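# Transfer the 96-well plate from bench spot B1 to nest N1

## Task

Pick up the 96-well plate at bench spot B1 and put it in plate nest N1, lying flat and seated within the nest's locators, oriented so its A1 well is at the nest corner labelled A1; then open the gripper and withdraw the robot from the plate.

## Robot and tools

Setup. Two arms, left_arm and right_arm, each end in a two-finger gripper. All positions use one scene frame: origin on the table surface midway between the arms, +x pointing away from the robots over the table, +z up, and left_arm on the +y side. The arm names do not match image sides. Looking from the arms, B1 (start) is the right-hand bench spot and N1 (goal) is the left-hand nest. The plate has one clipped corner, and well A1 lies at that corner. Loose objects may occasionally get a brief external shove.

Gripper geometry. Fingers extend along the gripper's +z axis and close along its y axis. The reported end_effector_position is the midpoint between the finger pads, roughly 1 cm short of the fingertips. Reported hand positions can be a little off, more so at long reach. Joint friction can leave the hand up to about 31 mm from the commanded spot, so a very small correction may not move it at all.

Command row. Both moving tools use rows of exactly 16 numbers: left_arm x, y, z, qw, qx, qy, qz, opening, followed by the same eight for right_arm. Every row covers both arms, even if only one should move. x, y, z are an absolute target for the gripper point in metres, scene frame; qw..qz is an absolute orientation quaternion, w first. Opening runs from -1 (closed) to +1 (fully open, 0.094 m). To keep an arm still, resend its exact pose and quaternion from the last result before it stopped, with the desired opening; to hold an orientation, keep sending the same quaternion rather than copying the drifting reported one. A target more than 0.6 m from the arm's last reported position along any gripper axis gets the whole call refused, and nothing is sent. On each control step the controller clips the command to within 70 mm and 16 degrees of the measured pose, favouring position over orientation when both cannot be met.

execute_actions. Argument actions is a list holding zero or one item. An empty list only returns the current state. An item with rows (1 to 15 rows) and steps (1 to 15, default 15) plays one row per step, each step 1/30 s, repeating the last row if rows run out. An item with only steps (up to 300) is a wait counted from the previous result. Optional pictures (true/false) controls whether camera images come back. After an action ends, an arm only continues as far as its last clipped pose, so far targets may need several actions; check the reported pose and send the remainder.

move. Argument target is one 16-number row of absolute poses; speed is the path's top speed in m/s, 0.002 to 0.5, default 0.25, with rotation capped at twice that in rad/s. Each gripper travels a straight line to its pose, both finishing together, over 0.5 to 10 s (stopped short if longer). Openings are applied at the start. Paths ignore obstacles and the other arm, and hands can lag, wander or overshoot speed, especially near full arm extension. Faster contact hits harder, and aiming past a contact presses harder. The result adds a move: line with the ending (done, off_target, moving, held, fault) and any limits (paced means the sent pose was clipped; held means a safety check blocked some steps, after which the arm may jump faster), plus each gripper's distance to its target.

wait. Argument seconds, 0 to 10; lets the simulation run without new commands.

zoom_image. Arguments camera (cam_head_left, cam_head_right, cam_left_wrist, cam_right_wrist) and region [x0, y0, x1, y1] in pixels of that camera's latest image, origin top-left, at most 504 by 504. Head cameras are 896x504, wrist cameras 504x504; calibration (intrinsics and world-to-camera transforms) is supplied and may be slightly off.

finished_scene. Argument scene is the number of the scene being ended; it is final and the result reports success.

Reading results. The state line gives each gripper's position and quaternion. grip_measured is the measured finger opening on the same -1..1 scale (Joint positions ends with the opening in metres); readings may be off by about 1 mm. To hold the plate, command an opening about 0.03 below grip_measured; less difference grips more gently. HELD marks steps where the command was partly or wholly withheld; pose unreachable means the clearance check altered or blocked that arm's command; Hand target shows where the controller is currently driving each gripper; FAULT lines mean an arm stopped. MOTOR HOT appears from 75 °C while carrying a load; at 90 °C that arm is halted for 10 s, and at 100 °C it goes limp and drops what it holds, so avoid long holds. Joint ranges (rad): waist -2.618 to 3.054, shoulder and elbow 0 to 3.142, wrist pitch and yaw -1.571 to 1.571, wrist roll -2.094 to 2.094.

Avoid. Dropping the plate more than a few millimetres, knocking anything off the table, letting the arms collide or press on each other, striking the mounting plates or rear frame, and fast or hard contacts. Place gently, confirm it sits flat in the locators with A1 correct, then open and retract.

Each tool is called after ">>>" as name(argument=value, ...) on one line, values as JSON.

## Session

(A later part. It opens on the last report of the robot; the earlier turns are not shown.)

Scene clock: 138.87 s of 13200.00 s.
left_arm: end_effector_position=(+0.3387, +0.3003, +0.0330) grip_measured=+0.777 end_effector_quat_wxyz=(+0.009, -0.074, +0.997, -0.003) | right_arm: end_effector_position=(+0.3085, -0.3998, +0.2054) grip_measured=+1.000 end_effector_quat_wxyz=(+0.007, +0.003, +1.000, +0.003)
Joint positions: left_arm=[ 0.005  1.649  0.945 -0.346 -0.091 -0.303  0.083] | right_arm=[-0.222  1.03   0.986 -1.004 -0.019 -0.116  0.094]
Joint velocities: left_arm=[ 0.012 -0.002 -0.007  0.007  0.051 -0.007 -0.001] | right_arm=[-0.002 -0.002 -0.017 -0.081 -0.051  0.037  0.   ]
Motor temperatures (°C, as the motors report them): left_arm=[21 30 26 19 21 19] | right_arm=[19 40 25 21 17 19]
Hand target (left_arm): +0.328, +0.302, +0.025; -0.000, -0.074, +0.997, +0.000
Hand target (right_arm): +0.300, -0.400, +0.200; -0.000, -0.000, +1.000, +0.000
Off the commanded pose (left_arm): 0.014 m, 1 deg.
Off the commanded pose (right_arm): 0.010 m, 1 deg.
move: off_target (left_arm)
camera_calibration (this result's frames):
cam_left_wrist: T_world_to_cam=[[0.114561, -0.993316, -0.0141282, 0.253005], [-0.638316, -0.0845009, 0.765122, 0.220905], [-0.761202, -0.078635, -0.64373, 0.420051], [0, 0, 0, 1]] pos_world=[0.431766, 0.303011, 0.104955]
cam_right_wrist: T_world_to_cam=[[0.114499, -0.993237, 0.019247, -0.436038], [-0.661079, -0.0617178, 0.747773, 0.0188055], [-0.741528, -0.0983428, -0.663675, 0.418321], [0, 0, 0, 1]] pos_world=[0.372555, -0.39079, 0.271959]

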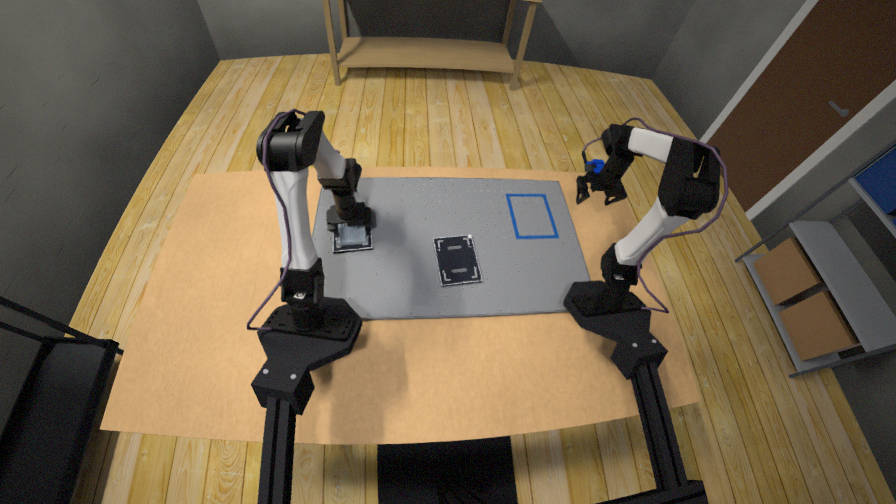

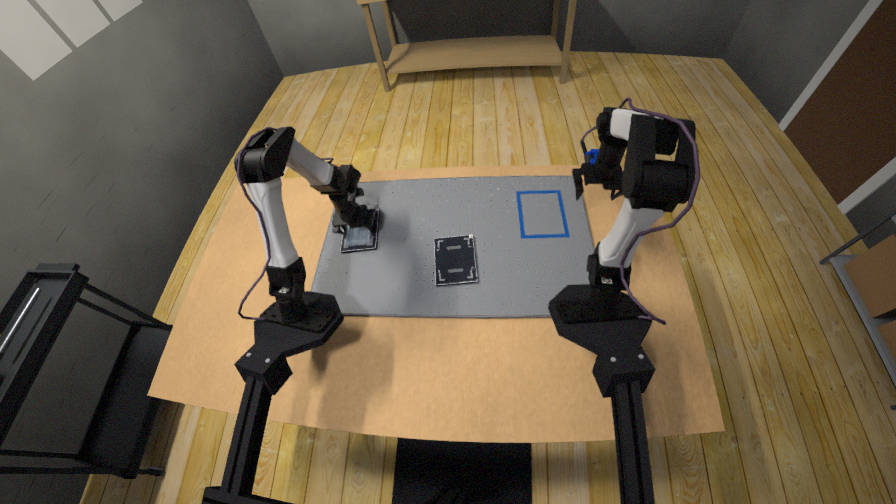

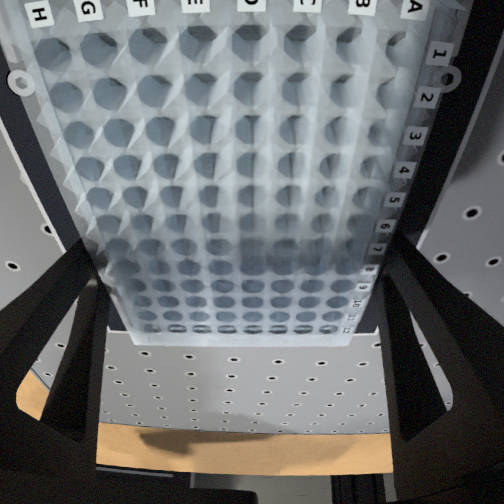

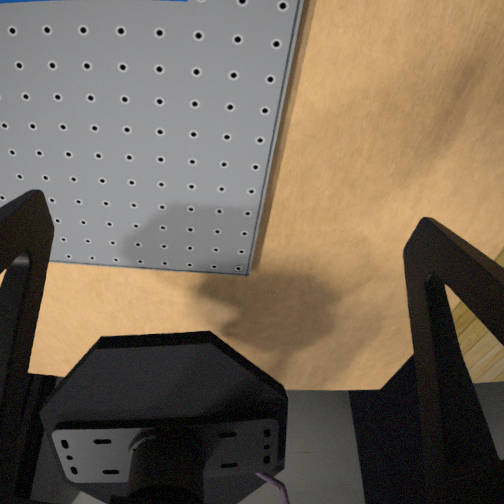

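The tilt is back to normal and z is 0.033, so the plate looks seated.

>>> move(target=[0.339,0.300,0.033,0,-0.074,0.997,0,1,0.30,-0.40,0.2,0,0,1,0,1])

>>> move(target=[0.335,0.300,0.15,0,-0.074,0.997,0,1,0.30,-0.40,0.2,0,0,1,0,1], speed=0.08)

>>> move(target=[0.25,0.52,0.28,0,0,1,0,1,0.30,-0.40,0.2,0,0,1,0,1])

>>> zoom_image(camera="cam_head_left", region=[310,190,400,270])

>>> zoom_image(camera="cam_head_right", region=[320,190,410,270])

Scene clock: 142.97 s of 13200.00 s.
left_arm: end_effector_position=(+0.3391, +0.3003, +0.0339) grip_measured=+1.000 end_effector_quat_wxyz=(+0.009, -0.074, +0.997, -0.003) | right_arm: end_effector_position=(+0.3085, -0.3998, +0.2054) grip_measured=+1.000 end_effector_quat_wxyz=(+0.007, +0.003, +1.000, +0.003)
Joint positions: left_arm=[ 0.005  1.647  0.948 -0.351 -0.091 -0.303  0.094] | right_arm=[-0.222  1.03   0.986 -1.004 -0.019 -0.116  0.094]
Joint velocities: left_arm=[-0.017 -0.002  0.012 -0.022  0.022 -0.022  0.   ] | right_arm=[ 0.002 -0.007  0.002  0.051  0.007  0.037  0.   ]
Motor temperatures (°C, as the motors report them): left_arm=[21 30 25 20 21 19] | right_arm=[19 40 25 22 17 19]
Hand target (left_arm): +0.339, +0.300, +0.033; +0.000, -0.074, +0.997, +0.000
Hand target (right_arm): +0.300, -0.400, +0.200; -0.000, -0.000, +1.000, +0.000
Off the commanded pose (left_arm): 0.001 m, 1 deg.
Off the commanded pose (right_arm): 0.010 m, 1 deg.
After step 90, 0.40 s passed at rest.
move: done
camera_calibration (this result's frames):
cam_left_wrist: T_world_to_cam=[[0.114521, -0.993319, -0.0142303, 0.253003], [-0.638032, -0.0845239, 0.765356, 0.22038], [-0.761446, -0.0785697, -0.643449, 0.42104], [0, 0, 0, 1]] pos_world=[0.432234, 0.303021, 0.105849]
cam_right_wrist: T_world_to_cam=[[0.114499, -0.993237, 0.019247, -0.436038], [-0.661079, -0.0617178, 0.747773, 0.0188055], [-0.741528, -0.0983428, -0.663675, 0.418321], [0, 0, 0, 1]] pos_world=[0.372555, -0.39079, 0.271959]

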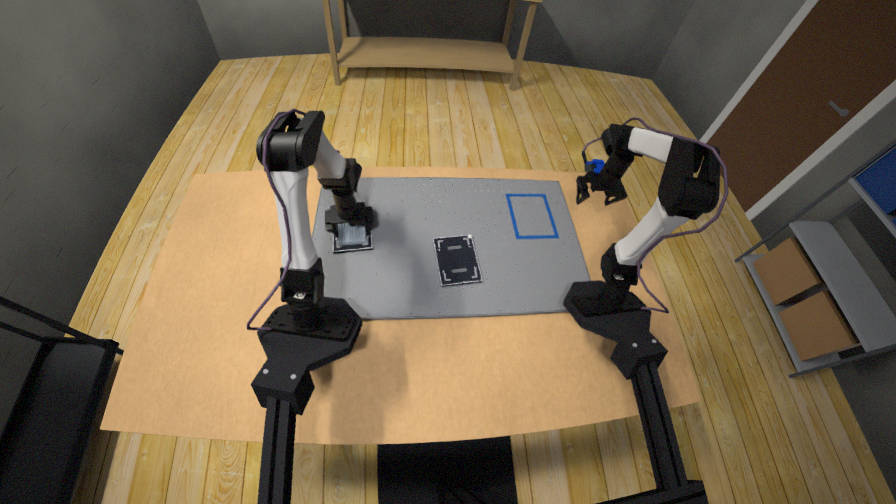

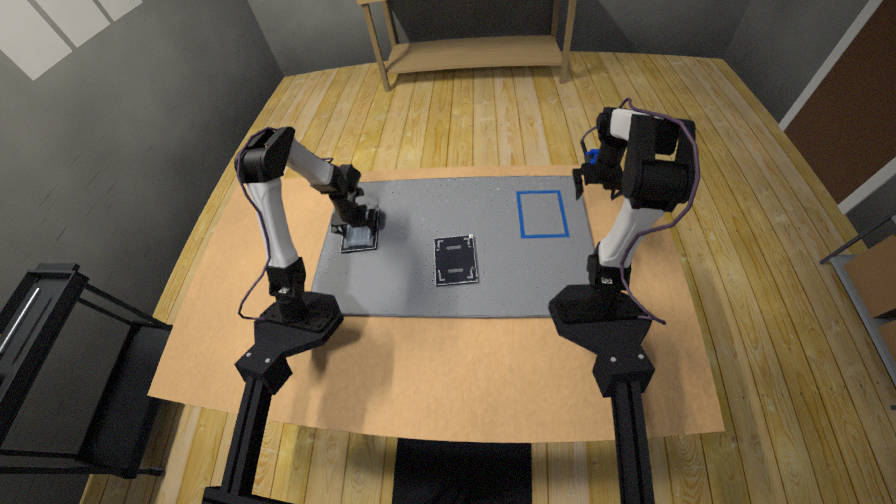

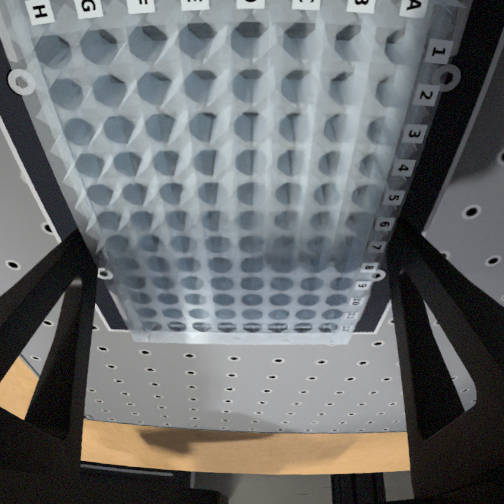

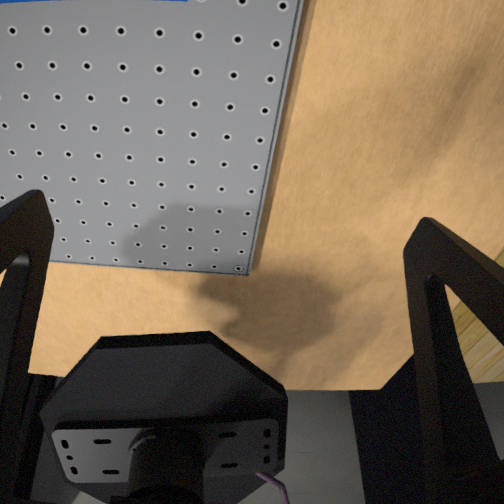

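Scene clock: 144.97 s of 13200.00 s.
left_arm: end_effector_position=(+0.3319, +0.3021, +0.1428) grip_measured=+1.000 end_effector_quat_wxyz=(-0.007, -0.073, +0.997, +0.000) | right_arm: end_effector_position=(+0.3085, -0.3998, +0.2054) grip_measured=+1.000 end_effector_quat_wxyz=(+0.007, +0.003, +1.000, +0.003)
Joint positions: left_arm=[-0.032  1.353  1.069 -0.803 -0.107 -0.338  0.094] | right_arm=[-0.222  1.03   0.986 -1.004 -0.019 -0.116  0.094]
Joint velocities: left_arm=[ 0.012  0.007  0.007 -0.007  0.037  0.051  0.   ] | right_arm=[ 0.007 -0.012 -0.027  0.007  0.007 -0.007  0.   ]
Motor temperatures (°C, as the motors report them): left_arm=[21 30 26 19 21 19] | right_arm=[18 39 25 22 17 19]
Hand target (left_arm): +0.335, +0.301, +0.151; -0.000, -0.074, +0.997, +0.000
Hand target (right_arm): +0.300, -0.400, +0.200; -0.000, -0.000, +1.000, +0.000
Off the commanded pose (left_arm): 0.008 m, 1 deg.
Off the commanded pose (right_arm): 0.010 m, 1 deg.
move: done
camera_calibration (this result's frames):
cam_left_wrist: T_world_to_cam=[[0.11318, -0.993339, -0.0216159, 0.258687], [-0.613363, -0.0869679, 0.784999, 0.122368], [-0.78165, -0.0755875, -0.61912, 0.488084], [0, 0, 0, 1]] pos_world=[0.427288, 0.304499, 0.211716]
cam_right_wrist: T_world_to_cam=[[0.114499, -0.993237, 0.019247, -0.436038], [-0.661079, -0.0617178, 0.747773, 0.0188055], [-0.741528, -0.0983428, -0.663675, 0.418321], [0, 0, 0, 1]] pos_world=[0.372555, -0.39079, 0.271959]

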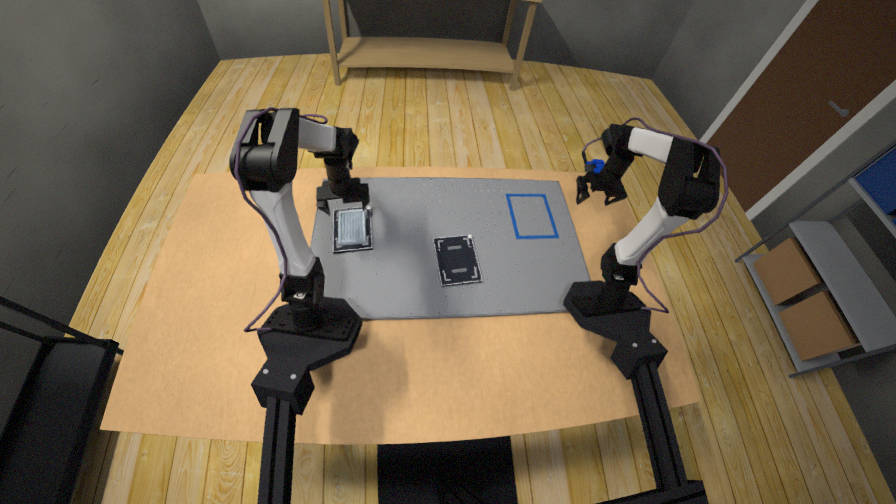

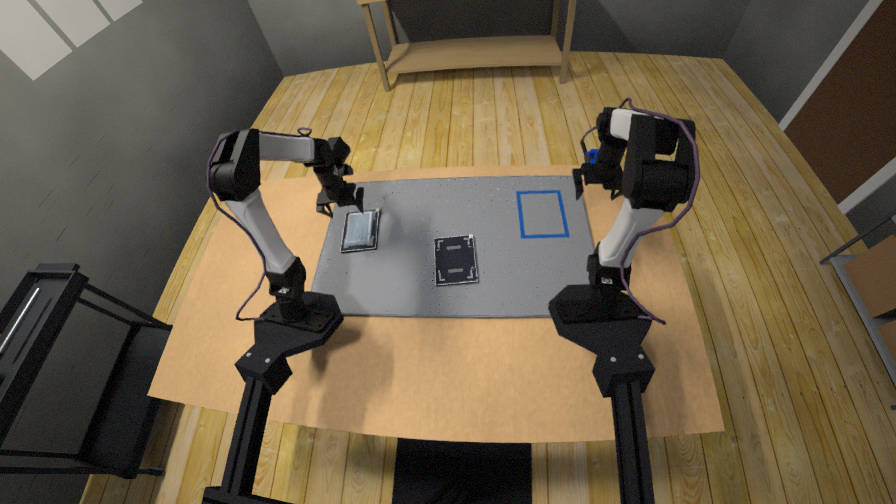

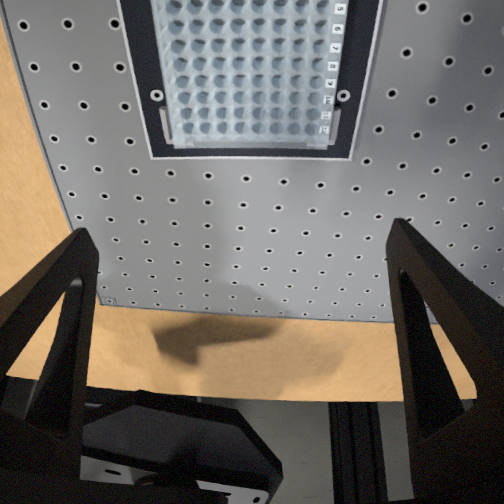

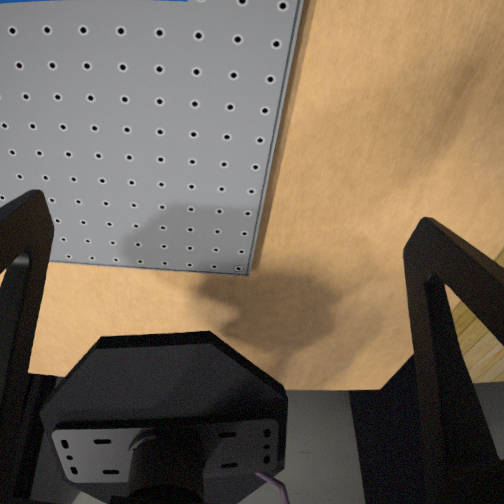

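Scene clock: 146.83 s of 13200.00 s.
left_arm: end_effector_position=(+0.2527, +0.5215, +0.2783) grip_measured=+1.000 end_effector_quat_wxyz=(+0.009, -0.002, +1.000, +0.003) | right_arm: end_effector_position=(+0.3085, -0.3998, +0.2054) grip_measured=+1.000 end_effector_quat_wxyz=(+0.007, +0.003, +1.000, +0.003)
Joint positions: left_arm=[ 1.195  1.231  1.318 -1.347  0.433  0.935  0.094] | right_arm=[-0.222  1.03   0.986 -1.004 -0.019 -0.116  0.094]
Joint velocities: left_arm=[-0.022 -0.002  0.007 -0.11  -0.051  0.095  0.   ] | right_arm=[-0.002  0.007 -0.007  0.037 -0.051 -0.051  0.   ]
Motor temperatures (°C, as the motors report them): left_arm=[21 30 26 19 21 19] | right_arm=[18 39 25 22 17 19]
Hand target (left_arm): +0.253, +0.523, +0.280; +0.009, -0.003, +1.000, -0.003
Hand target (right_arm): +0.300, -0.400, +0.200; -0.000, -0.000, +1.000, +0.000
Off the commanded pose (left_arm): 0.004 m, 1 deg.
Off the commanded pose (right_arm): 0.010 m, 1 deg.
move: done
camera_calibration (this result's frames):
cam_left_wrist: T_world_to_cam=[[-0.0292538, -0.999209, -0.0269377, 0.529028], [-0.643739, -0.00178356, 0.765243, -0.0447472], [-0.764686, 0.0397271, -0.643177, 0.468888], [0, 0, 0, 1]] pos_world=[0.345223, 0.509902, 0.350072]
cam_right_wrist: T_world_to_cam=[[0.114499, -0.993237, 0.019247, -0.436038], [-0.661079, -0.0617178, 0.747773, 0.0188055], [-0.741528, -0.0983428, -0.663675, 0.418321], [0, 0, 0, 1]] pos_world=[0.372555, -0.39079, 0.271959]

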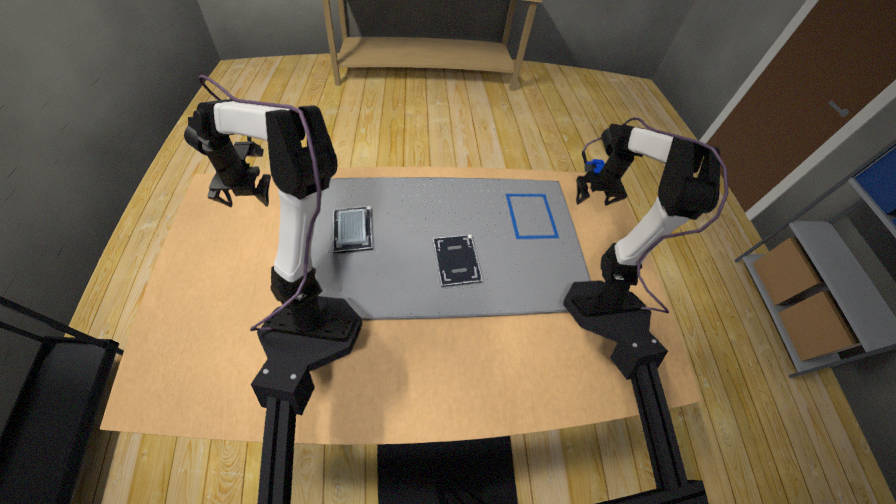

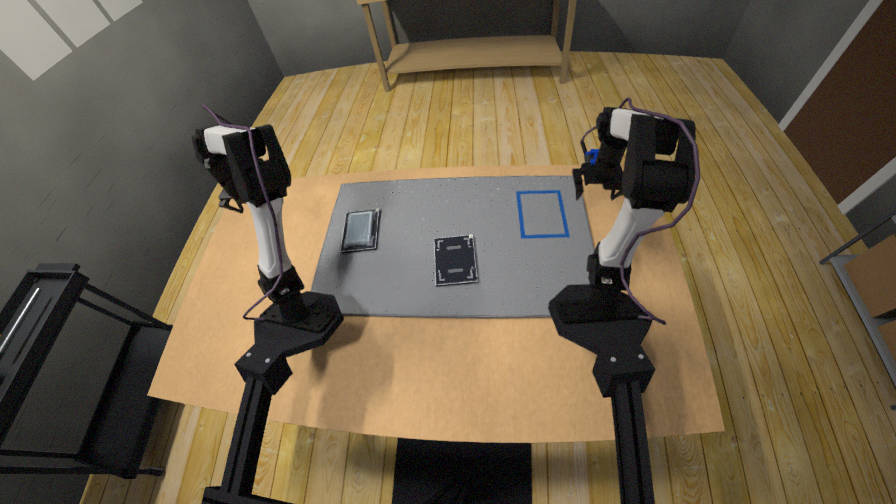

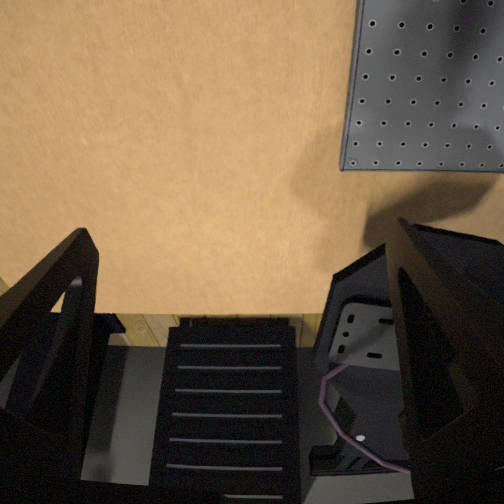

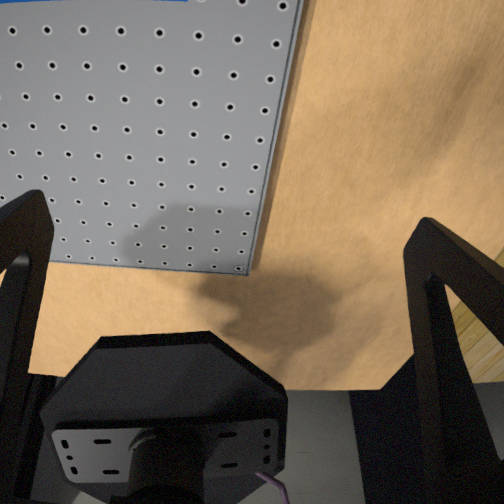

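Region (310, 190, 400, 270) of cam_head_left's 896x504 image, scaled by 5.600, with more detail than that image has.

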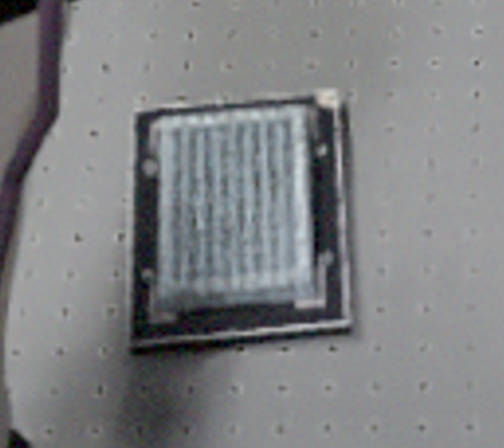

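Region (320, 190, 410, 270) of cam_head_right's 896x504 image, scaled by 5.600, with more detail than that image has.

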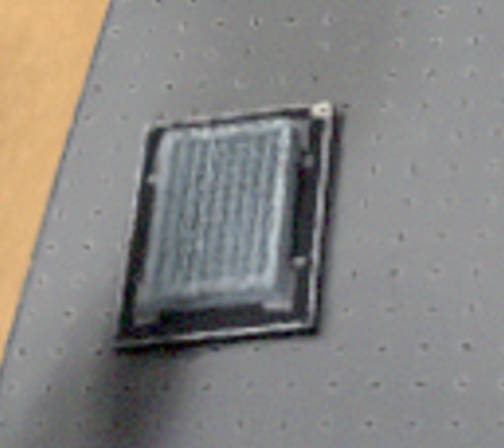

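>>> finished_scene(scene=2)

The scene is finished: the task was done.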